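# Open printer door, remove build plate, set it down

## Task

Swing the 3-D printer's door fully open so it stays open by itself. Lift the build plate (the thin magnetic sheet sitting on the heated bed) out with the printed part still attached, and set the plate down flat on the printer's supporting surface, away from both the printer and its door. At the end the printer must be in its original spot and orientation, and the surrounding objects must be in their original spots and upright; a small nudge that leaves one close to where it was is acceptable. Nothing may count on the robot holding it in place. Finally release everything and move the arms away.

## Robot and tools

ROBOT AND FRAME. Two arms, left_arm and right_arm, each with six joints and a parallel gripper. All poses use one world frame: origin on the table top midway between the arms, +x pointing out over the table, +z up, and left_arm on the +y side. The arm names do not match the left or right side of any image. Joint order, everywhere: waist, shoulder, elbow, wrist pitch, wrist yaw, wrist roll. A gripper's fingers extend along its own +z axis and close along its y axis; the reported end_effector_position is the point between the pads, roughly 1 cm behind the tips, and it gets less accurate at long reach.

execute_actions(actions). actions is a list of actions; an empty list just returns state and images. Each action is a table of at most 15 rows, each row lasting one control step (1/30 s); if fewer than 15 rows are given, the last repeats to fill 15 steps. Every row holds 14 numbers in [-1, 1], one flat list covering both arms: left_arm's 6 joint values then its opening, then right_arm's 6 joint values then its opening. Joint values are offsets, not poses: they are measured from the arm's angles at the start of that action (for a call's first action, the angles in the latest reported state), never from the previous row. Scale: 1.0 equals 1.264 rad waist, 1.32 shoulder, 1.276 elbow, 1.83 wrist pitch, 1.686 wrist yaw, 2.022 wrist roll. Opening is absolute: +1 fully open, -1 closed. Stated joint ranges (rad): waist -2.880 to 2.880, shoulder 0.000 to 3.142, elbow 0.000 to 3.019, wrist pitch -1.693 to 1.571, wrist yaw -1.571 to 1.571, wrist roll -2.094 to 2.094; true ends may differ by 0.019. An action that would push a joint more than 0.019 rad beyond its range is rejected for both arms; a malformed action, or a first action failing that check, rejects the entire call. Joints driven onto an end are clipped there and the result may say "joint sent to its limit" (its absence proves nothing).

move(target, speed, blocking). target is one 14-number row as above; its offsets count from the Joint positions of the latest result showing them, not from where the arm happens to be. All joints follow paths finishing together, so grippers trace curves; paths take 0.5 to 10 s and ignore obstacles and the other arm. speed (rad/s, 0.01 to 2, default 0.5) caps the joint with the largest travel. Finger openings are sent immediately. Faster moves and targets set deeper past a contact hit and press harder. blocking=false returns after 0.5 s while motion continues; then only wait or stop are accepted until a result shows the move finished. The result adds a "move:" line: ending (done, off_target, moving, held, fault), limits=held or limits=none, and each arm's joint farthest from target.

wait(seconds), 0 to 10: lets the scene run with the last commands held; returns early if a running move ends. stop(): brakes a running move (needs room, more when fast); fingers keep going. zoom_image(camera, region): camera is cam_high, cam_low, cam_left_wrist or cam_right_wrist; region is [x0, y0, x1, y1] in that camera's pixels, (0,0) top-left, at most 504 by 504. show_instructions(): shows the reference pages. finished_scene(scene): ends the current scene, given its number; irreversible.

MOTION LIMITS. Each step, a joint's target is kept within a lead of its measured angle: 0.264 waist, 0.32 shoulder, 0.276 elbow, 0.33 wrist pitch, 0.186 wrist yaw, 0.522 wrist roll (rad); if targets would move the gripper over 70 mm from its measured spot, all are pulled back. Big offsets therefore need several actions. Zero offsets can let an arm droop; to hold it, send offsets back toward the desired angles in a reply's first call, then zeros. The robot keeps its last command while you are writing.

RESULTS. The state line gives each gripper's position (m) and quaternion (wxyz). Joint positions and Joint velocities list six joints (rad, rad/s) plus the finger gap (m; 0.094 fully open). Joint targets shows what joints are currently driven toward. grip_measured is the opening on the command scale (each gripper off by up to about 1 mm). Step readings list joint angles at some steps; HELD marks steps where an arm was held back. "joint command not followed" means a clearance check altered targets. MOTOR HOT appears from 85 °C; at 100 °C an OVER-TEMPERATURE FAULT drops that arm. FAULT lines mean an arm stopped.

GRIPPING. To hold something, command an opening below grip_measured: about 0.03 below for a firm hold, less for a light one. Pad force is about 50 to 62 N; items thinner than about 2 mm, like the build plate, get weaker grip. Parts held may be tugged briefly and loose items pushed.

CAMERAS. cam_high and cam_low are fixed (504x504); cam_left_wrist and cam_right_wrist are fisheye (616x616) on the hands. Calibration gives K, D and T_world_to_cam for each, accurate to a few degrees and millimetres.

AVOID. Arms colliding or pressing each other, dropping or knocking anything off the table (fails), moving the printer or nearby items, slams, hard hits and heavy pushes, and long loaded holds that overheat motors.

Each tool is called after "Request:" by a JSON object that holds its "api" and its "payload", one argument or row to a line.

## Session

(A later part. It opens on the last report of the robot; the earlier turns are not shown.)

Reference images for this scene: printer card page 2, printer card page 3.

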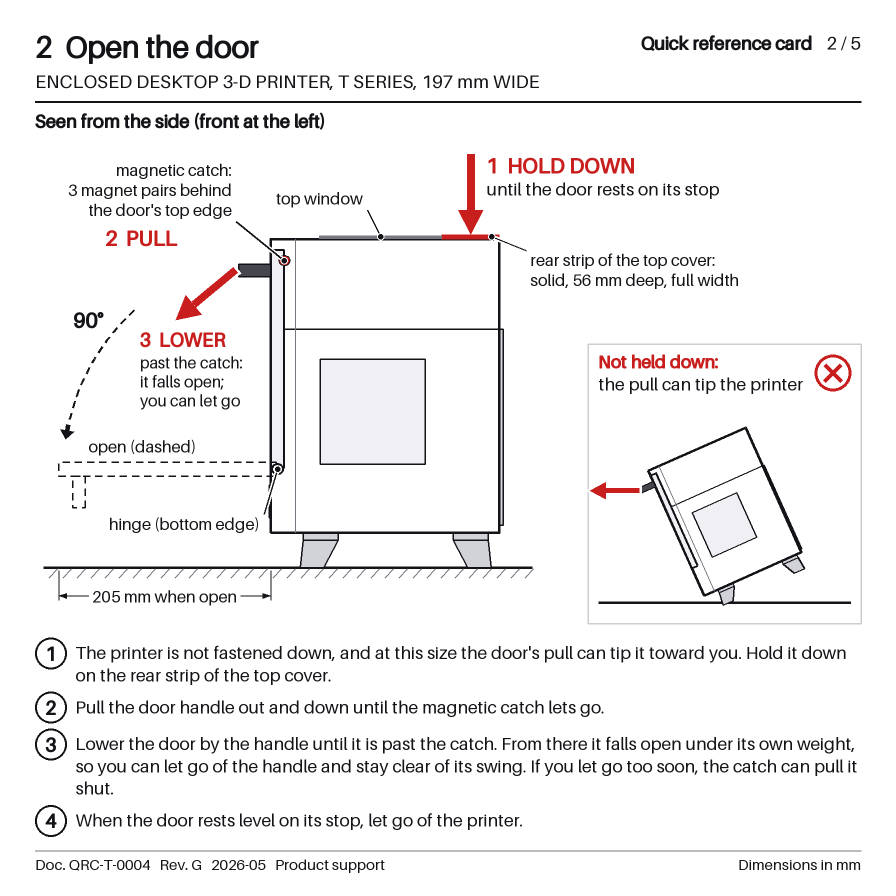

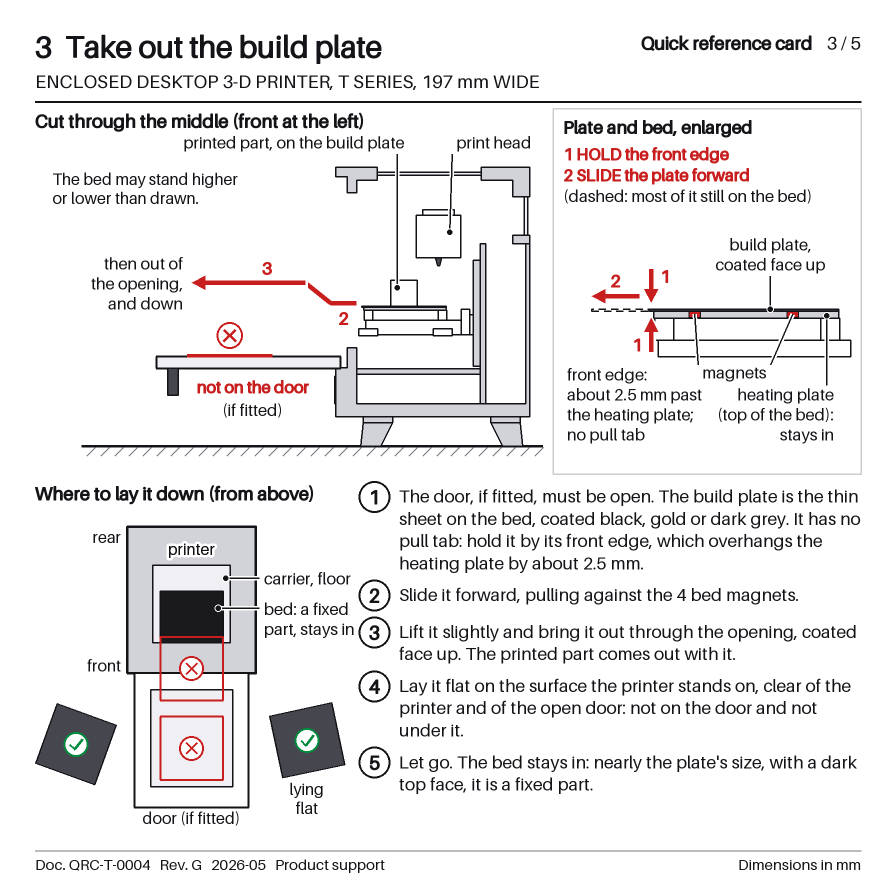

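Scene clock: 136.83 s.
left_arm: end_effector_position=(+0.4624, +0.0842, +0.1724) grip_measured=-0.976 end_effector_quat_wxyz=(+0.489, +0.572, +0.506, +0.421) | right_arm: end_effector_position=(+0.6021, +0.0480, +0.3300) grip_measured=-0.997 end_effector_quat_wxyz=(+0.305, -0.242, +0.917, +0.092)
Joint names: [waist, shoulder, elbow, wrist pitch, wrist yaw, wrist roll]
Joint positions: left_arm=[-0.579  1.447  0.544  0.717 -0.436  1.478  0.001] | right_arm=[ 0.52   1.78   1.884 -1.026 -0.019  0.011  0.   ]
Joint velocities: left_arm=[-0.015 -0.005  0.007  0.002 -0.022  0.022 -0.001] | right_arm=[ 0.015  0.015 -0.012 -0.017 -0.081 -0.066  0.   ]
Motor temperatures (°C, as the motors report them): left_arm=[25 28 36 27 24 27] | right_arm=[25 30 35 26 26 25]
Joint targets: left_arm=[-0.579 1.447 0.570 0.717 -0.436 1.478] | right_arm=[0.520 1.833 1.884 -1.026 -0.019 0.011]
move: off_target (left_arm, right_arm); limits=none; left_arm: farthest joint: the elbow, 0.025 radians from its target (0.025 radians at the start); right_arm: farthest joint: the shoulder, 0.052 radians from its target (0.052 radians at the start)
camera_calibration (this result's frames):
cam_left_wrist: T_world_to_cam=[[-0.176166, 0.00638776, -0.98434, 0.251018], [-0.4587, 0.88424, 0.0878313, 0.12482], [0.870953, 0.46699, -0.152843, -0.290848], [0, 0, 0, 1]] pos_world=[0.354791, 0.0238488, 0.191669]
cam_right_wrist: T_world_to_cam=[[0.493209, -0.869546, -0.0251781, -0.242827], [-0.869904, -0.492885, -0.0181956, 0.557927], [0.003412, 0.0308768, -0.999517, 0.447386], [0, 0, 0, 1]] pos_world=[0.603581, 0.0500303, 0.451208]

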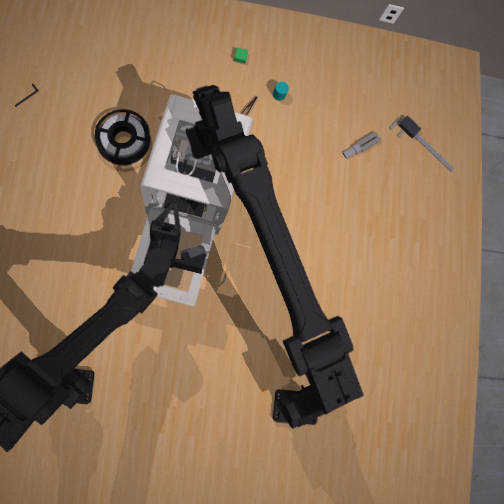

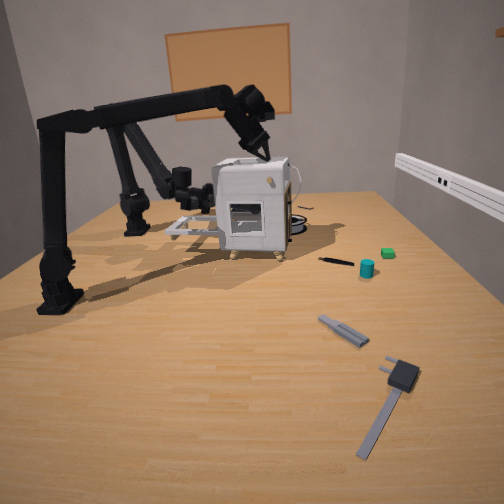

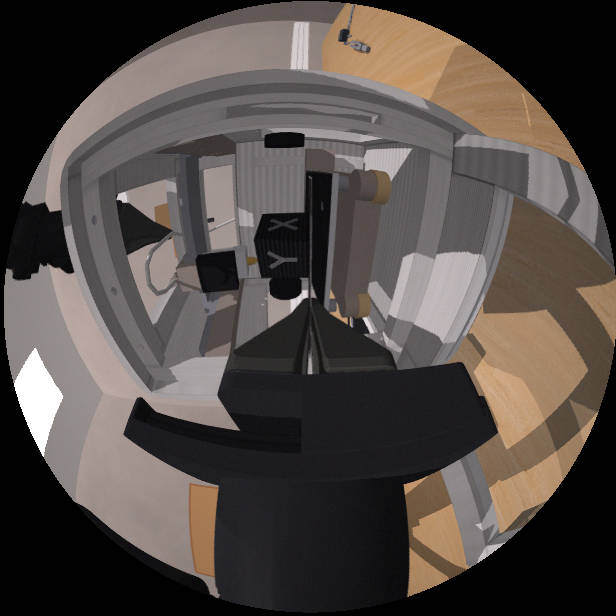

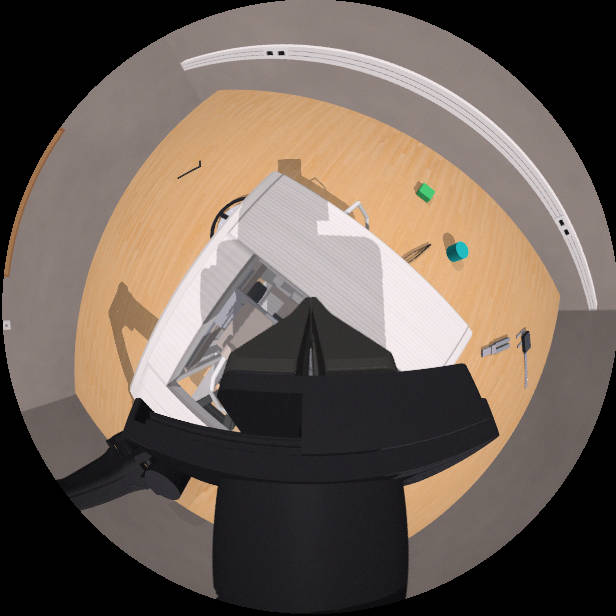

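Request:
{"api": "move", "payload": {
  "target": [-0.185,-0.195,-0.25,0.144,-0.122,0.052,-1,0,0.04,0.0,0,0,0,-1],
  "speed": 0.12
}}

Scene clock: 148.97 s.
left_arm: end_effector_position=(+0.3338, +0.1029, +0.1879) grip_measured=-0.976 end_effector_quat_wxyz=(+0.532, +0.545, +0.459, +0.458) | right_arm: end_effector_position=(+0.6021, +0.0480, +0.3300) grip_measured=-0.997 end_effector_quat_wxyz=(+0.305, -0.242, +0.917, +0.092)
Joint names: [waist, shoulder, elbow, wrist pitch, wrist yaw, wrist roll]
Joint positions: left_arm=[-0.8    1.199  0.224  0.958 -0.639  1.571  0.001] | right_arm=[ 0.52   1.78   1.884 -1.026 -0.019  0.011  0.   ]
Joint velocities: left_arm=[-0.005 -0.005  0.022  0.007 -0.051  0.051 -0.001] | right_arm=[-0.005  0.005  0.007  0.002 -0.081 -0.095 -0.001]
Motor temperatures (°C, as the motors report them): left_arm=[25 28 36 27 24 27] | right_arm=[25 30 35 26 26 25]
Joint targets: left_arm=[-0.813 1.190 0.225 0.981 -0.642 1.584] | right_arm=[0.520 1.833 1.884 -1.026 -0.019 0.011]
move: off_target (left_arm, right_arm); limits=none; left_arm: farthest joint: the wrist pitch, 0.023 radians from its target (0.263 radians at the start); right_arm: farthest joint: the shoulder, 0.052 radians from its target (0.052 radians at the start)
camera_calibration (this result's frames):
cam_left_wrist: T_world_to_cam=[[-0.0215095, 0.0103627, -0.999715, 0.19433], [-0.442876, 0.896385, 0.0188204, 0.0544025], [0.896325, 0.443155, -0.0146914, -0.217222], [0, 0, 0, 1]] pos_world=[0.222975, 0.0454837, 0.190059]
cam_right_wrist: T_world_to_cam=[[0.493209, -0.869546, -0.0251781, -0.242827], [-0.869904, -0.492885, -0.0181956, 0.557927], [0.003412, 0.0308768, -0.999517, 0.447386], [0, 0, 0, 1]] pos_world=[0.603581, 0.0500303, 0.451208]

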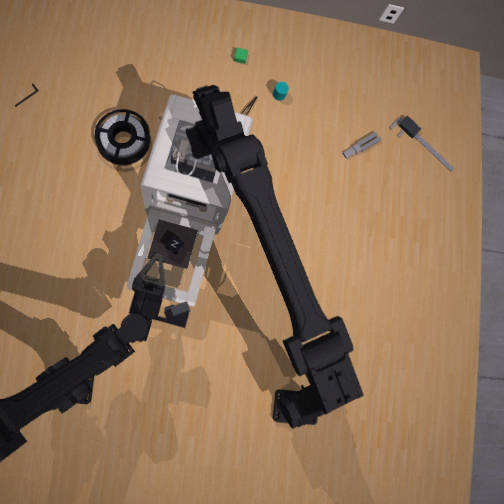

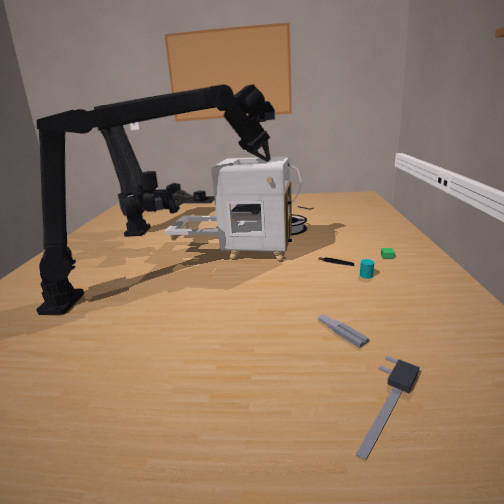

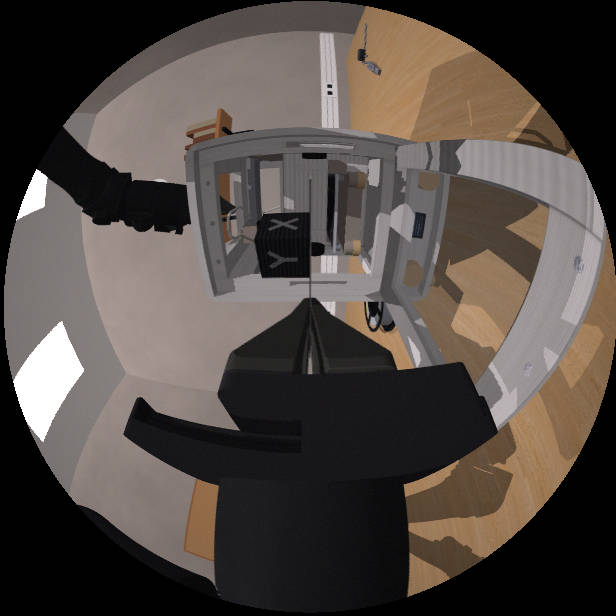

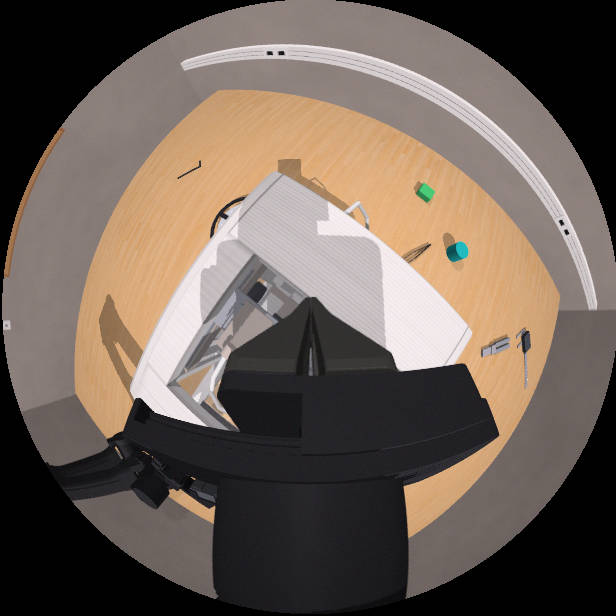

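Request:
{"api": "move", "payload": {
  "target": [0,-0.24,-0.052,-0.125,0,0,-1,-0.02,-0.08,0.03,-0.03,0,0,-1],
  "speed": 0.3
}}

Request:
{"api": "move", "payload": {
  "target": [0.1,0,0,0.01,-0.47,0,-1,-0.3,-0.45,-0.55,0.5,0,0,-1],
  "speed": 0.5
}}

Request:
{"api": "move", "payload": {
  "target": [0.78,0,0,0.01,0.85,0,-1,0,0,0.03,0,0,0,-1],
  "speed": 0.5
}}

Scene clock: 152.07 s.
left_arm: end_effector_position=(+0.3045, +0.1331, +0.2129) grip_measured=-0.976 end_effector_quat_wxyz=(+0.540, +0.537, +0.458, +0.459) | right_arm: end_effector_position=(+0.5838, +0.0275, +0.3773) grip_measured=-0.997 end_effector_quat_wxyz=(+0.324, -0.234, +0.912, +0.095)
Joint names: [waist, shoulder, elbow, wrist pitch, wrist yaw, wrist roll]
Joint positions: left_arm=[-0.8    0.888  0.156  0.736 -0.639  1.572  0.001] | right_arm=[ 0.507  1.699  1.884 -1.067 -0.019  0.011  0.   ]
Joint velocities: left_arm=[-0.005 -0.005 -0.017  0.002 -0.051  0.007 -0.001] | right_arm=[-0.024 -0.005 -0.002 -0.017  0.095 -0.051 -0.001]
Motor temperatures (°C, as the motors report them): left_arm=[25 28 35 27 24 27] | right_arm=[25 30 36 26 26 25]
Joint targets: left_arm=[-0.800 0.882 0.158 0.729 -0.639 1.571] | right_arm=[0.495 1.675 1.922 -1.081 -0.019 0.011]
move: off_target (right_arm); limits=none; left_arm: farthest joint: the wrist pitch, 0.007 radians from its target (0.228 radians at the start); right_arm: farthest joint: the elbow, 0.039 radians from its target (0.039 radians at the start)
camera_calibration (this result's frames):
cam_left_wrist: T_world_to_cam=[[-0.0057055, -0.00502496, -0.999971, 0.215692], [-0.443006, 0.896517, -0.00197745, 0.0183438], [0.896501, 0.442982, -0.00734117, -0.205543], [0, 0, 0, 1]] pos_world=[0.193626, 0.07569, 0.214213]
cam_right_wrist: T_world_to_cam=[[0.482774, -0.875379, -0.0253193, -0.244116], [-0.874886, -0.480818, -0.0582182, 0.550543], [0.038789, 0.0502577, -0.997983, 0.47352], [0, 0, 0, 1]] pos_world=[0.581148, 0.0272185, 0.498436]

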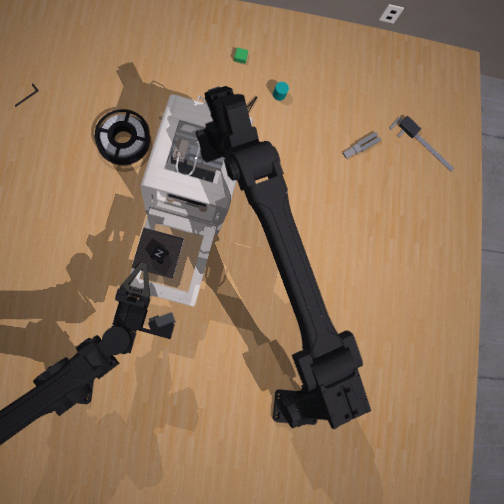

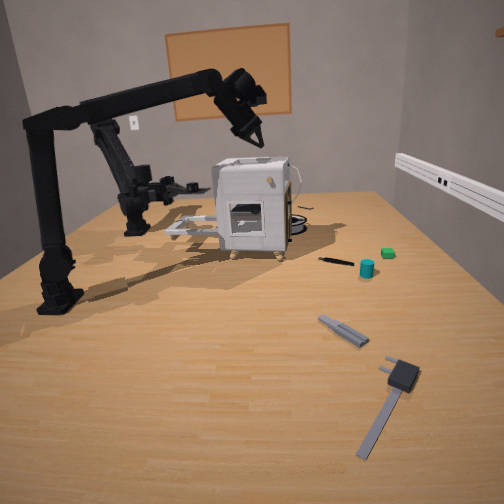

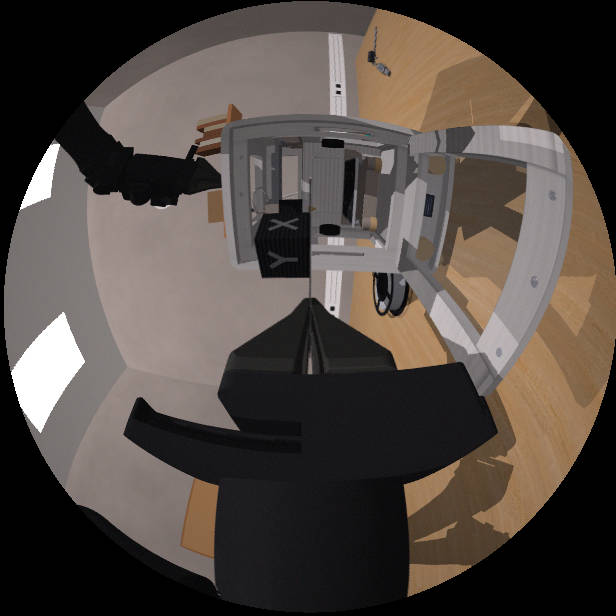

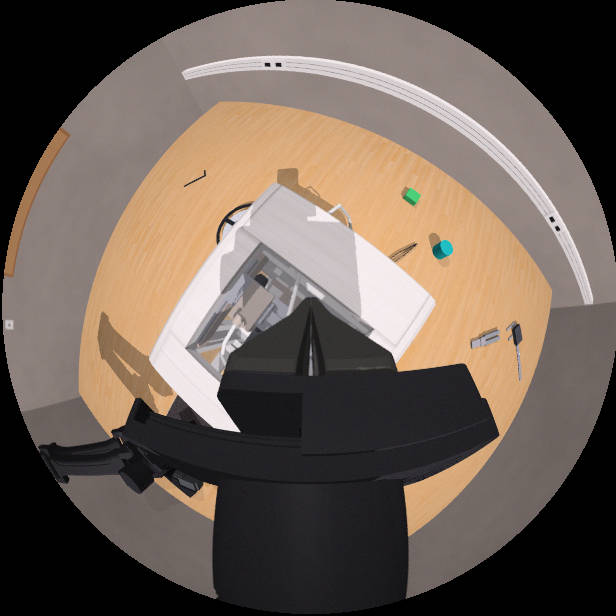

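Scene clock: 154.37 s.
left_arm: end_effector_position=(+0.2763, +0.2931, +0.2124) grip_measured=-0.976 end_effector_quat_wxyz=(+0.286, +0.283, +0.648, +0.647) | right_arm: end_effector_position=(+0.5366, -0.2240, +0.5046) grip_measured=-0.997 end_effector_quat_wxyz=(+0.668, -0.053, +0.740, +0.056)
Joint names: [waist, shoulder, elbow, wrist pitch, wrist yaw, wrist roll]
Joint positions: left_arm=[-0.686  0.888  0.156  0.736 -1.429  1.572  0.001] | right_arm=[ 0.135  1.116  1.192 -0.178 -0.019  0.011  0.   ]
Joint velocities: left_arm=[-0.015 -0.005  0.017 -0.022 -0.037 -0.007  0.001] | right_arm=[-0.005  0.005  0.027 -0.002  0.037  0.007 -0.001]
Motor temperatures (°C, as the motors report them): left_arm=[25 28 35 27 24 27] | right_arm=[25 30 36 26 26 25]
Joint targets: left_arm=[-0.673 0.888 0.156 0.754 -1.432 1.572] | right_arm=[0.128 1.105 1.182 -0.152 -0.019 0.011]
move: off_target (right_arm); limits=none; left_arm: farthest joint: the wrist pitch, 0.018 radians from its target (0.018 radians at the start); right_arm: farthest joint: the wrist pitch, 0.026 radians from its target (0.915 radians at the start)
camera_calibration (this result's frames):
cam_left_wrist: T_world_to_cam=[[-0.000623949, -0.0110679, -0.999939, 0.216159], [-0.978417, 0.206633, -0.00167661, 0.212523], [0.206639, 0.978356, -0.010958, -0.216678], [0, 0, 0, 1]] pos_world=[0.252845, 0.170466, 0.214128]
cam_right_wrist: T_world_to_cam=[[0.150536, -0.9884, -0.0201096, -0.287946], [-0.662588, -0.0857755, -0.744056, 0.716376], [0.7337, 0.125331, -0.667814, 0.0923525], [0, 0, 0, 1]] pos_world=[0.450249, -0.234733, 0.588908]

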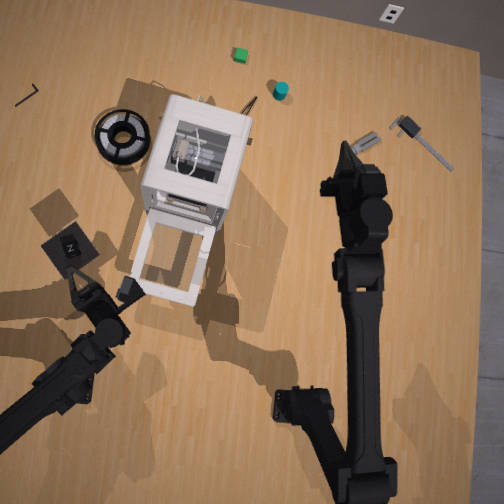

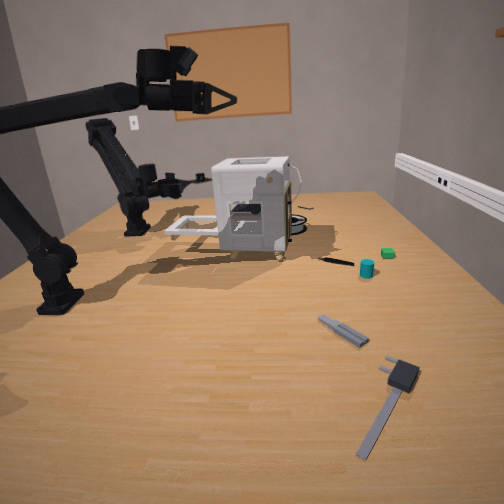

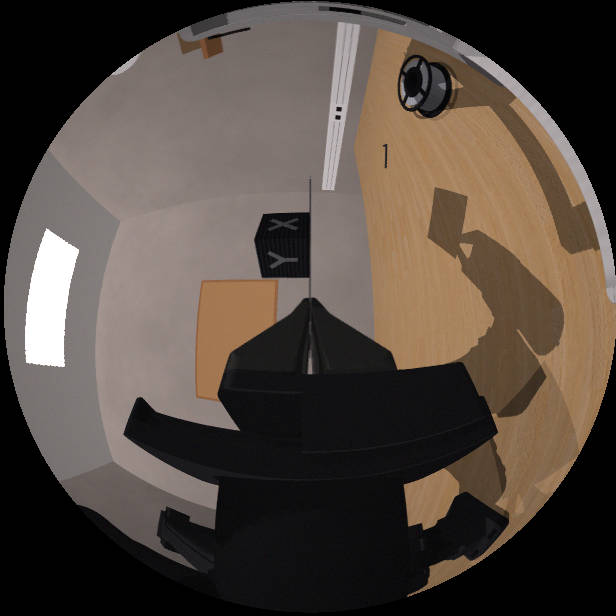

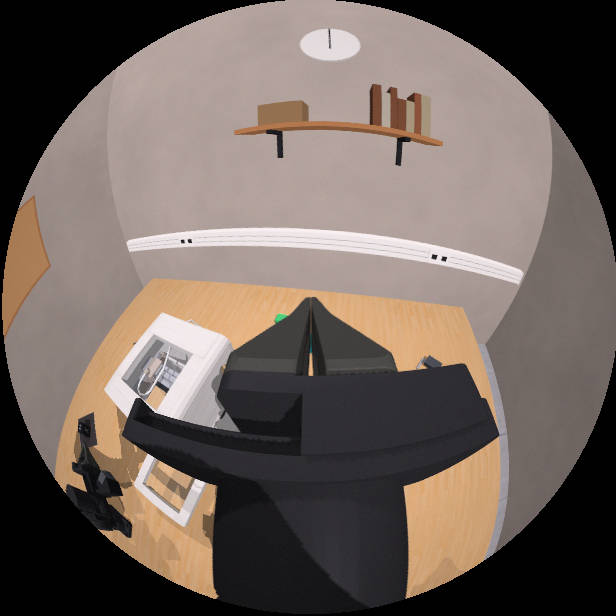

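Scene clock: 157.63 s.
left_arm: end_effector_position=(+0.3508, +0.4038, +0.2131) grip_measured=-0.976 end_effector_quat_wxyz=(+0.424, +0.422, +0.565, +0.568) | right_arm: end_effector_position=(+0.5366, -0.2240, +0.5046) grip_measured=-0.997 end_effector_quat_wxyz=(+0.668, -0.053, +0.740, +0.056)
Joint names: [waist, shoulder, elbow, wrist pitch, wrist yaw, wrist roll]
Joint positions: left_arm=[0.29  0.888 0.156 0.736 0.001 1.572 0.001] | right_arm=[ 0.135  1.116  1.192 -0.178 -0.019  0.011  0.   ]
Joint velocities: left_arm=[ 0.015 -0.005 -0.007 -0.012 -0.007 -0.037  0.001] | right_arm=[ 0.005 -0.015  0.002  0.007 -0.007 -0.081 -0.001]
Motor temperatures (°C, as the motors report them): left_arm=[25 28 35 27 24 27] | right_arm=[25 30 36 26 26 25]
Joint targets: left_arm=[0.300 0.888 0.156 0.754 0.004 1.572] | right_arm=[0.135 1.116 1.231 -0.178 -0.019 0.011]
move: off_target (right_arm); limits=none; left_arm: farthest joint: the wrist pitch, 0.018 radians from its target (0.018 radians at the start); right_arm: farthest joint: the elbow, 0.038 radians from its target (0.038 radians at the start)
camera_calibration (this result's frames):
cam_left_wrist: T_world_to_cam=[[-0.00286807, -0.00403589, -0.999988, 0.216086], [-0.788244, 0.615363, -0.000222803, 0.0303905], [0.615356, 0.788234, -0.00494617, -0.40829], [0, 0, 0, 1]] pos_world=[0.275818, 0.303999, 0.21407]
cam_right_wrist: T_world_to_cam=[[0.150536, -0.9884, -0.0201096, -0.287946], [-0.662588, -0.0857755, -0.744056, 0.716376], [0.7337, 0.125331, -0.667814, 0.0923525], [0, 0, 0, 1]] pos_world=[0.450249, -0.234733, 0.588908]

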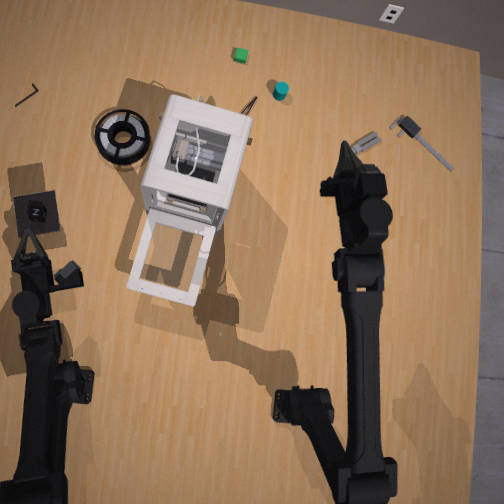

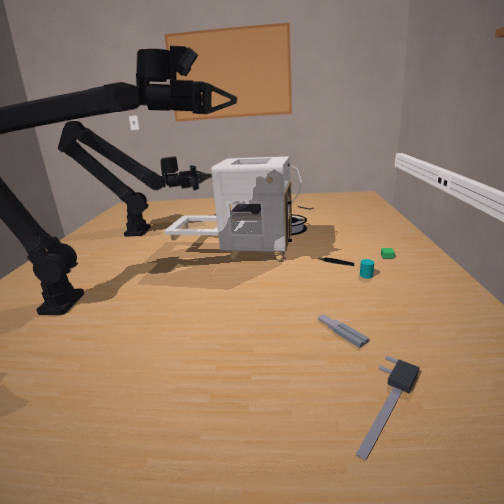

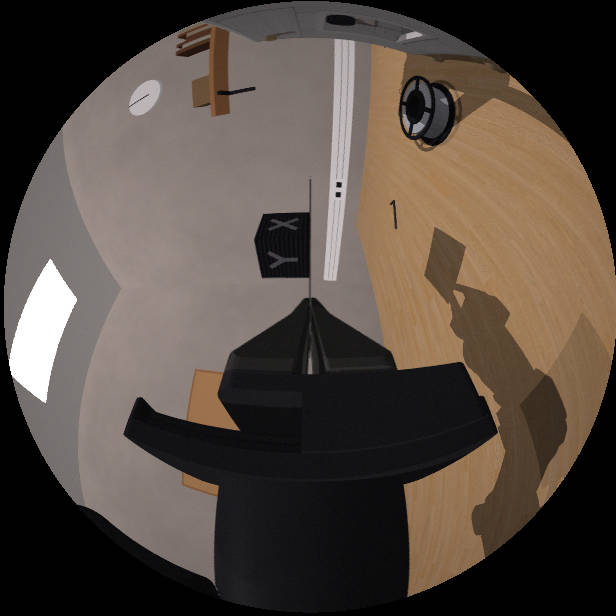

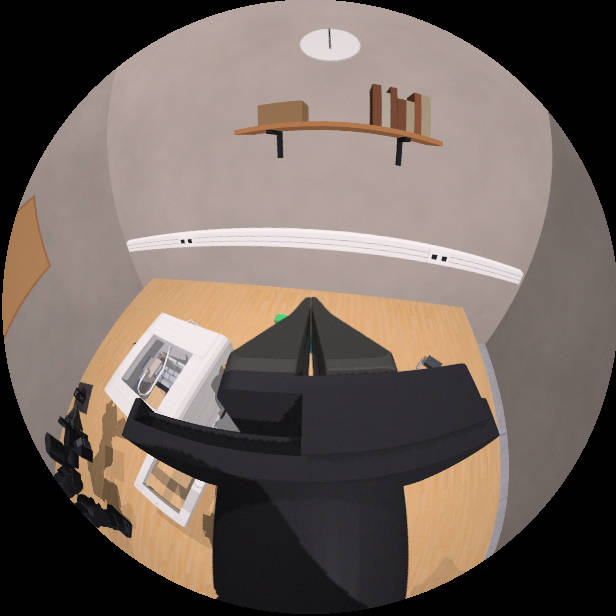

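Request:
{"api": "move", "payload": {
  "target": [0,0.402,0.055,0.02,0,0,-1,0,0,0.03,0,0,0,-1],
  "speed": 0.25
}}

Scene clock: 161.00 s.
left_arm: end_effector_position=(+0.3659, +0.4083, +0.0457) grip_measured=-0.976 end_effector_quat_wxyz=(+0.313, +0.510, +0.683, +0.420) | right_arm: end_effector_position=(+0.5366, -0.2240, +0.5046) grip_measured=-0.997 end_effector_quat_wxyz=(+0.668, -0.053, +0.740, +0.056)
Joint names: [waist, shoulder, elbow, wrist pitch, wrist yaw, wrist roll]
Joint positions: left_arm=[0.29  1.414 0.197 0.749 0.001 1.572 0.001] | right_arm=[ 0.135  1.116  1.192 -0.178 -0.019  0.011  0.   ]
Joint velocities: left_arm=[-0.005 -0.015 -0.007  0.007 -0.066 -0.051  0.   ] | right_arm=[-0.005 -0.005 -0.012 -0.007 -0.051  0.037 -0.001]
Motor temperatures (°C, as the motors report them): left_arm=[25 28 36 27 24 27] | right_arm=[25 30 37 26 26 25]
Joint targets: left_arm=[0.290 1.418 0.227 0.772 0.001 1.572] | right_arm=[0.135 1.116 1.231 -0.178 -0.019 0.011]
move: off_target (left_arm, right_arm); limits=none; left_arm: farthest joint: the elbow, 0.029 radians from its target (0.070 radians at the start); right_arm: farthest joint: the elbow, 0.038 radians from its target (0.038 radians at the start)
camera_calibration (this result's frames):
cam_left_wrist: T_world_to_cam=[[-0.439056, -0.134048, -0.888404, 0.25631], [-0.727346, 0.633514, 0.263871, -0.00226636], [0.527445, 0.762031, -0.375647, -0.362166], [0, 0, 0, 1]] pos_world=[0.301909, 0.311775, 0.0922577]
cam_right_wrist: T_world_to_cam=[[0.150536, -0.9884, -0.0201096, -0.287946], [-0.662588, -0.0857755, -0.744056, 0.716376], [0.7337, 0.125331, -0.667814, 0.0923525], [0, 0, 0, 1]] pos_world=[0.450249, -0.234733, 0.588908]

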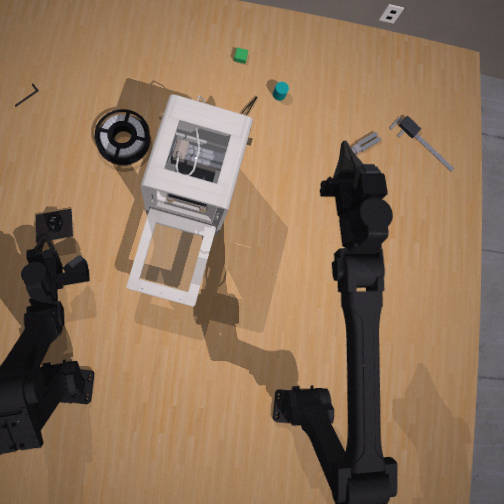

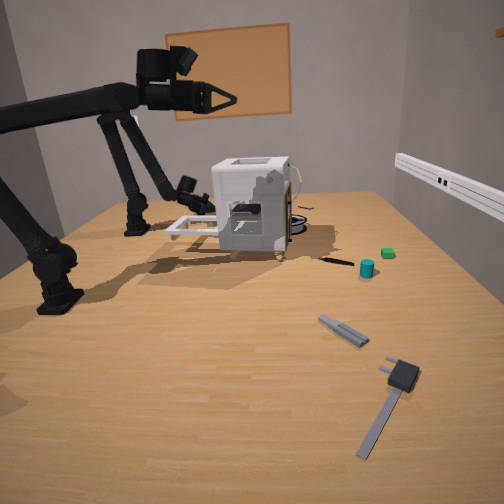

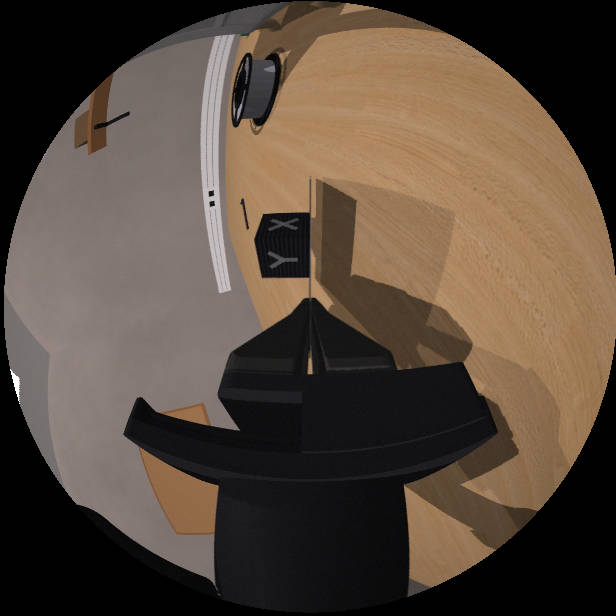

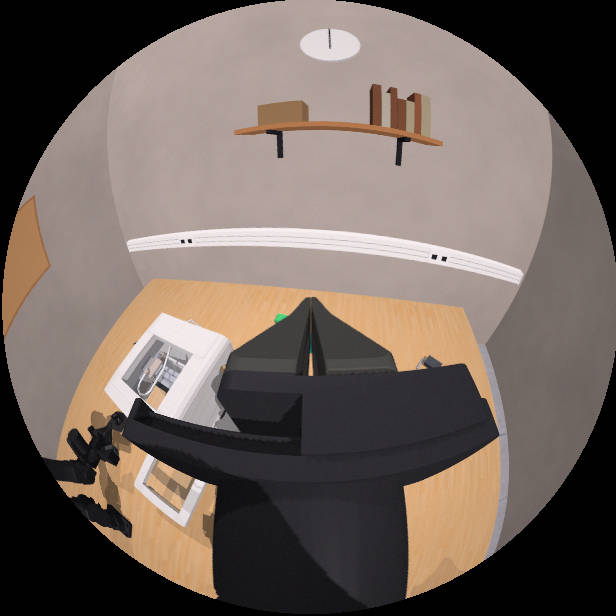

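Request:
{"api": "move", "payload": {
  "target": [0,0,0.02,-0.018,0,0,-1,0,0,0.03,0,0,0,-1],
  "speed": 0.05
}}

Request:
{"api": "move", "payload": {
  "target": [0,0,0.02,-0.02,0,0,-0.8,0,0,0.03,0,0,0,-1],
  "speed": 0.05
}}

Request:
{"api": "move", "payload": {
  "target": [0,0,0.02,-0.025,0,0,-0.6,0,0,0.03,0,0,0,-1],
  "speed": 0.05
}}

Scene clock: 163.03 s.
left_arm: end_effector_position=(+0.3630, +0.4075, +0.0400) grip_measured=-0.976 end_effector_quat_wxyz=(+0.307, +0.514, +0.688, +0.411) | right_arm: end_effector_position=(+0.5366, -0.2240, +0.5046) grip_measured=-0.997 end_effector_quat_wxyz=(+0.668, -0.053, +0.740, +0.056)
Joint names: [waist, shoulder, elbow, wrist pitch, wrist yaw, wrist roll]
Joint positions: left_arm=[0.29  1.414 0.197 0.723 0.001 1.572 0.001] | right_arm=[ 0.135  1.116  1.192 -0.178 -0.019  0.011  0.   ]
Joint velocities: left_arm=[ 0.015  0.005  0.002 -0.007  0.037  0.007 -0.002] | right_arm=[-0.015 -0.024  0.002 -0.007 -0.051 -0.051 -0.   ]
Motor temperatures (°C, as the motors report them): left_arm=[25 28 35 27 24 27] | right_arm=[25 30 37 26 26 25]
Joint targets: left_arm=[0.290 1.414 0.222 0.716 0.001 1.572] | right_arm=[0.135 1.116 1.231 -0.178 -0.019 0.011]
move: off_target (left_arm, right_arm); limits=none; left_arm: farthest joint: the elbow, 0.026 radians from its target (0.026 radians at the start); right_arm: farthest joint: the elbow, 0.038 radians from its target (0.038 radians at the start)
camera_calibration (this result's frames):
cam_left_wrist: T_world_to_cam=[[-0.46099, -0.140586, -0.876198, 0.260071], [-0.72062, 0.635519, 0.277168, -0.00609161], [0.517875, 0.759178, -0.394277, -0.356768], [0, 0, 0, 1]] pos_world=[0.300262, 0.311284, 0.088896]
cam_right_wrist: T_world_to_cam=[[0.150536, -0.9884, -0.0201096, -0.287946], [-0.662588, -0.0857755, -0.744056, 0.716376], [0.7337, 0.125331, -0.667814, 0.0923525], [0, 0, 0, 1]] pos_world=[0.450249, -0.234733, 0.588908]

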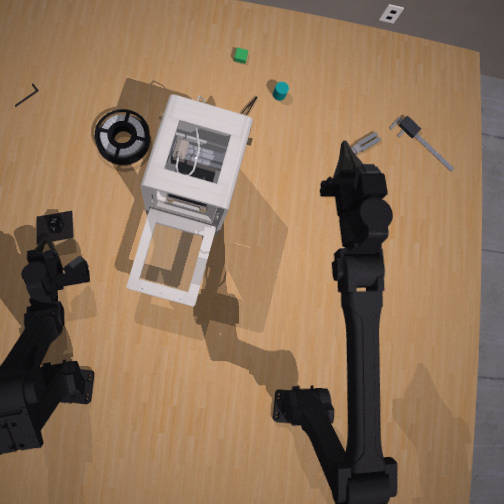

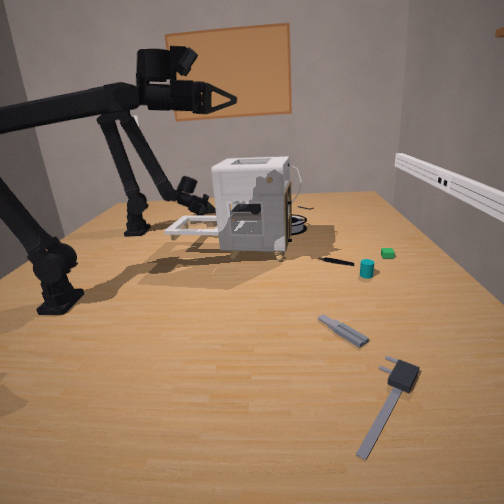

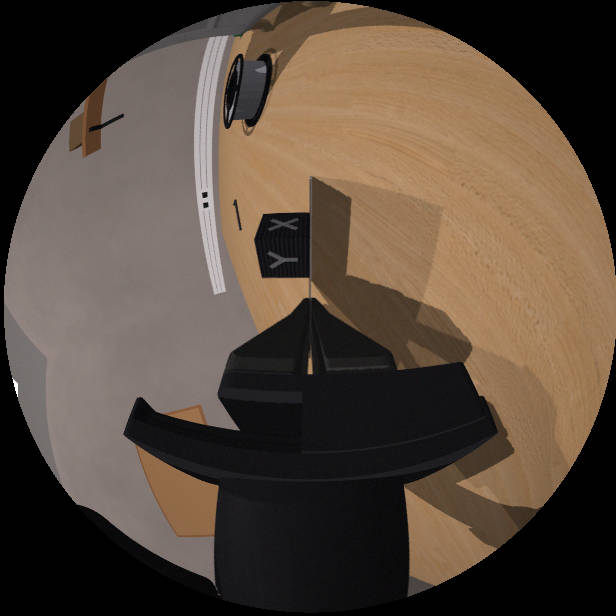

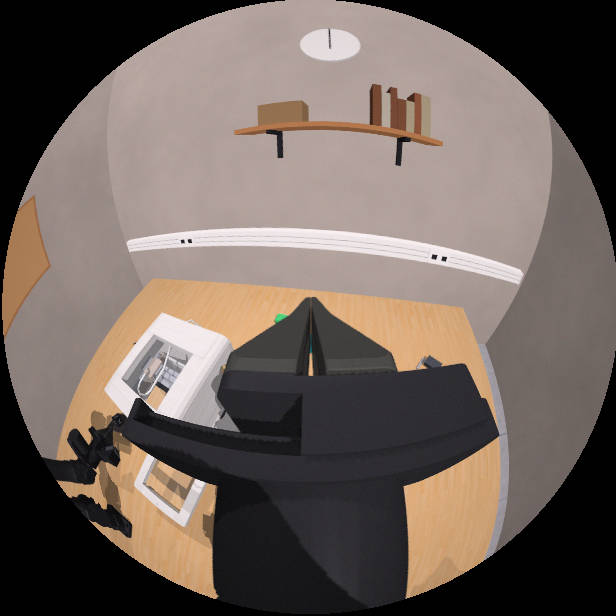

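Scene clock: 164.07 s.
left_arm: end_effector_position=(+0.3600, +0.4066, +0.0343) grip_measured=-0.802 end_effector_quat_wxyz=(+0.300, +0.518, +0.693, +0.402) | right_arm: end_effector_position=(+0.5366, -0.2240, +0.5046) grip_measured=-0.997 end_effector_quat_wxyz=(+0.668, -0.053, +0.740, +0.056)
Joint names: [waist, shoulder, elbow, wrist pitch, wrist yaw, wrist roll]
Joint positions: left_arm=[0.29  1.414 0.197 0.697 0.001 1.572 0.009] | right_arm=[ 0.135  1.116  1.192 -0.178 -0.019  0.011  0.   ]
Joint velocities: left_arm=[ 0.005 -0.024 -0.007 -0.002 -0.022 -0.066 -0.   ] | right_arm=[ 0.005 -0.005  0.002 -0.002 -0.007  0.051 -0.   ]
Motor temperatures (°C, as the motors report them): left_arm=[25 28 35 27 24 27] | right_arm=[25 30 37 26 26 25]
Joint targets: left_arm=[0.290 1.414 0.222 0.687 0.001 1.572] | right_arm=[0.135 1.116 1.231 -0.178 -0.019 0.011]
move: off_target (left_arm, right_arm); limits=none; left_arm: farthest joint: the elbow, 0.026 radians from its target (0.026 radians at the start); right_arm: farthest joint: the elbow, 0.038 radians from its target (0.038 radians at the start)
camera_calibration (this result's frames):
cam_left_wrist: T_world_to_cam=[[-0.48293, -0.147126, -0.863211, 0.26371], [-0.713461, 0.637653, 0.29047, -0.01003], [0.507693, 0.756143, -0.41291, -0.351212], [0, 0, 0, 1]] pos_world=[0.298506, 0.310761, 0.0855316]
cam_right_wrist: T_world_to_cam=[[0.150536, -0.9884, -0.0201096, -0.287946], [-0.662588, -0.0857755, -0.744056, 0.716376], [0.7337, 0.125331, -0.667814, 0.0923525], [0, 0, 0, 1]] pos_world=[0.450249, -0.234733, 0.588908]

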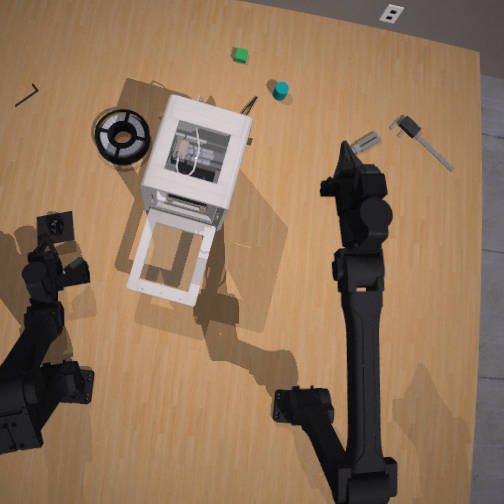

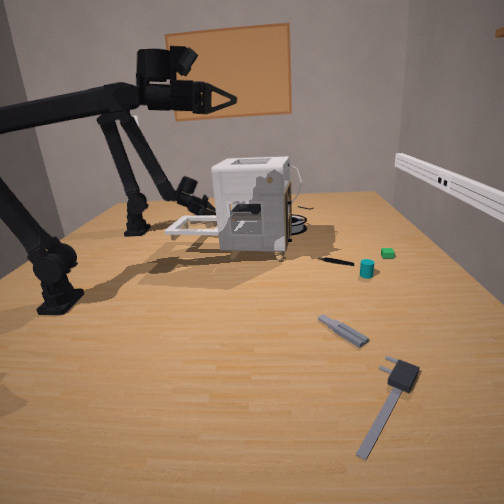

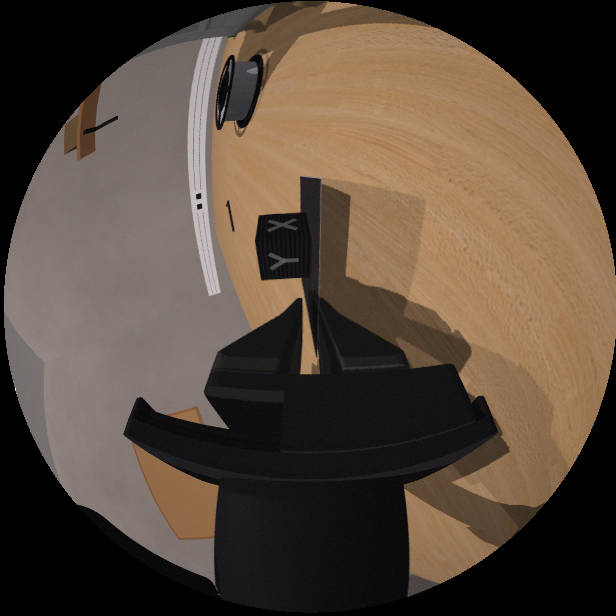

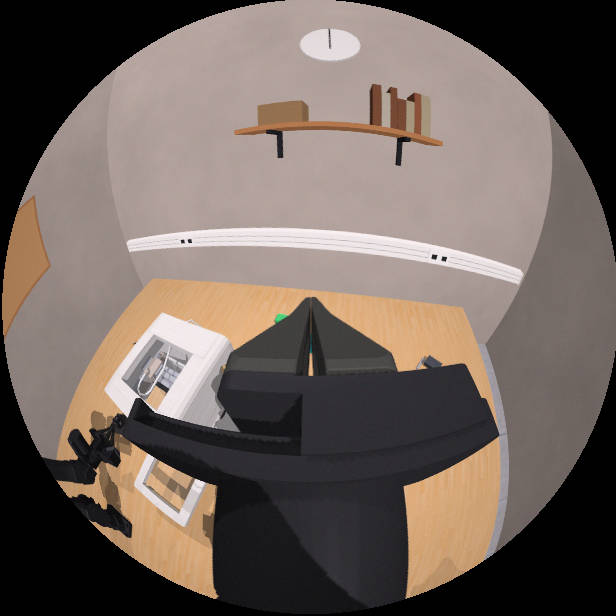

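Scene clock: 165.23 s.
left_arm: end_effector_position=(+0.3557, +0.4053, +0.0268) grip_measured=-0.601 end_effector_quat_wxyz=(+0.291, +0.523, +0.700, +0.389) | right_arm: end_effector_position=(+0.5366, -0.2240, +0.5046) grip_measured=-0.997 end_effector_quat_wxyz=(+0.668, -0.053, +0.740, +0.056)
Joint names: [waist, shoulder, elbow, wrist pitch, wrist yaw, wrist roll]
Joint positions: left_arm=[0.29  1.414 0.197 0.661 0.001 1.572 0.019] | right_arm=[ 0.135  1.116  1.192 -0.178 -0.019  0.011  0.   ]
Joint velocities: left_arm=[ 0.015 -0.005 -0.017 -0.007 -0.037  0.037 -0.001] | right_arm=[-0.005 -0.005  0.002 -0.002 -0.007 -0.066 -0.   ]
Motor temperatures (°C, as the motors report them): left_arm=[25 28 35 27 24 27] | right_arm=[25 30 37 26 26 25]
Joint targets: left_arm=[0.290 1.414 0.222 0.651 0.001 1.572] | right_arm=[0.135 1.116 1.231 -0.178 -0.019 0.011]
move: off_target (left_arm, right_arm); limits=none; left_arm: farthest joint: the elbow, 0.026 radians from its target (0.026 radians at the start); right_arm: farthest joint: the elbow, 0.038 radians from its target (0.038 radians at the start)
camera_calibration (this result's frames):
cam_left_wrist: T_world_to_cam=[[-0.512277, -0.155873, -0.844557, 0.268377], [-0.703172, 0.64072, 0.308265, -0.0154827], [0.493074, 0.751786, -0.437831, -0.343522], [0, 0, 0, 1]] pos_world=[0.295978, 0.310008, 0.0810282]
cam_right_wrist: T_world_to_cam=[[0.150536, -0.9884, -0.0201096, -0.287946], [-0.662588, -0.0857755, -0.744056, 0.716376], [0.7337, 0.125331, -0.667814, 0.0923525], [0, 0, 0, 1]] pos_world=[0.450249, -0.234733, 0.588908]

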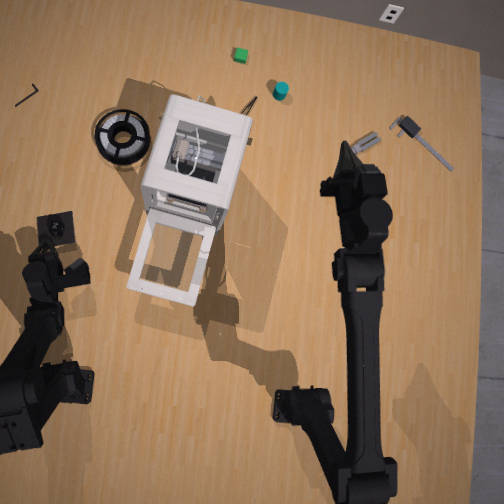

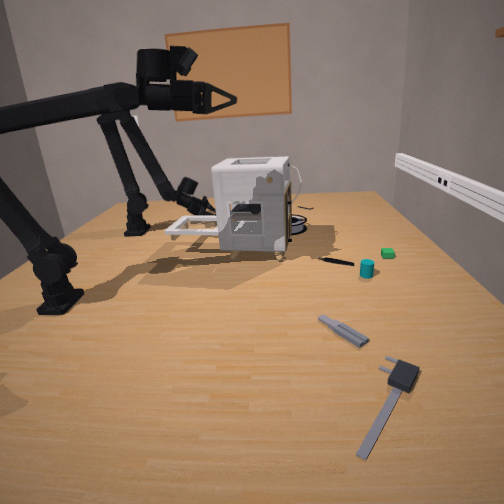

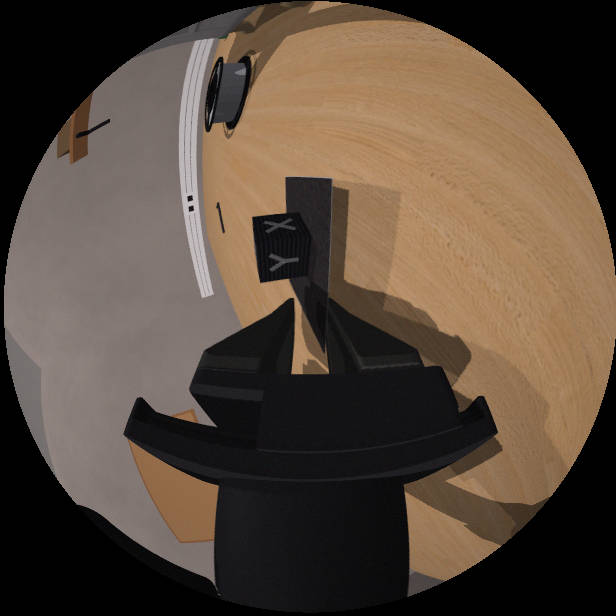

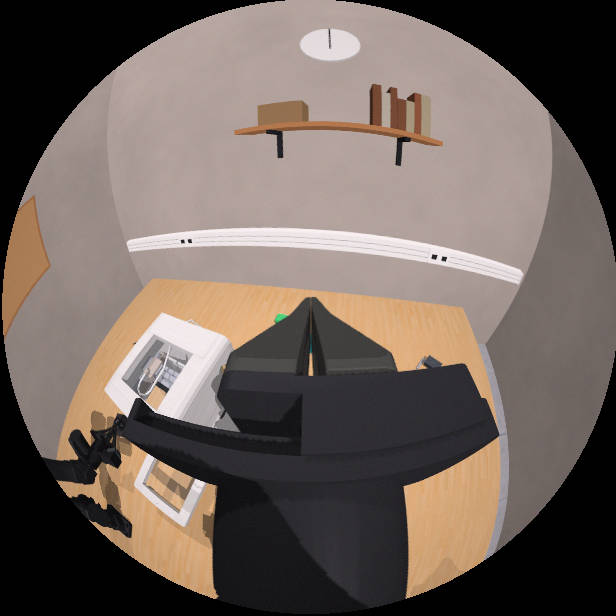

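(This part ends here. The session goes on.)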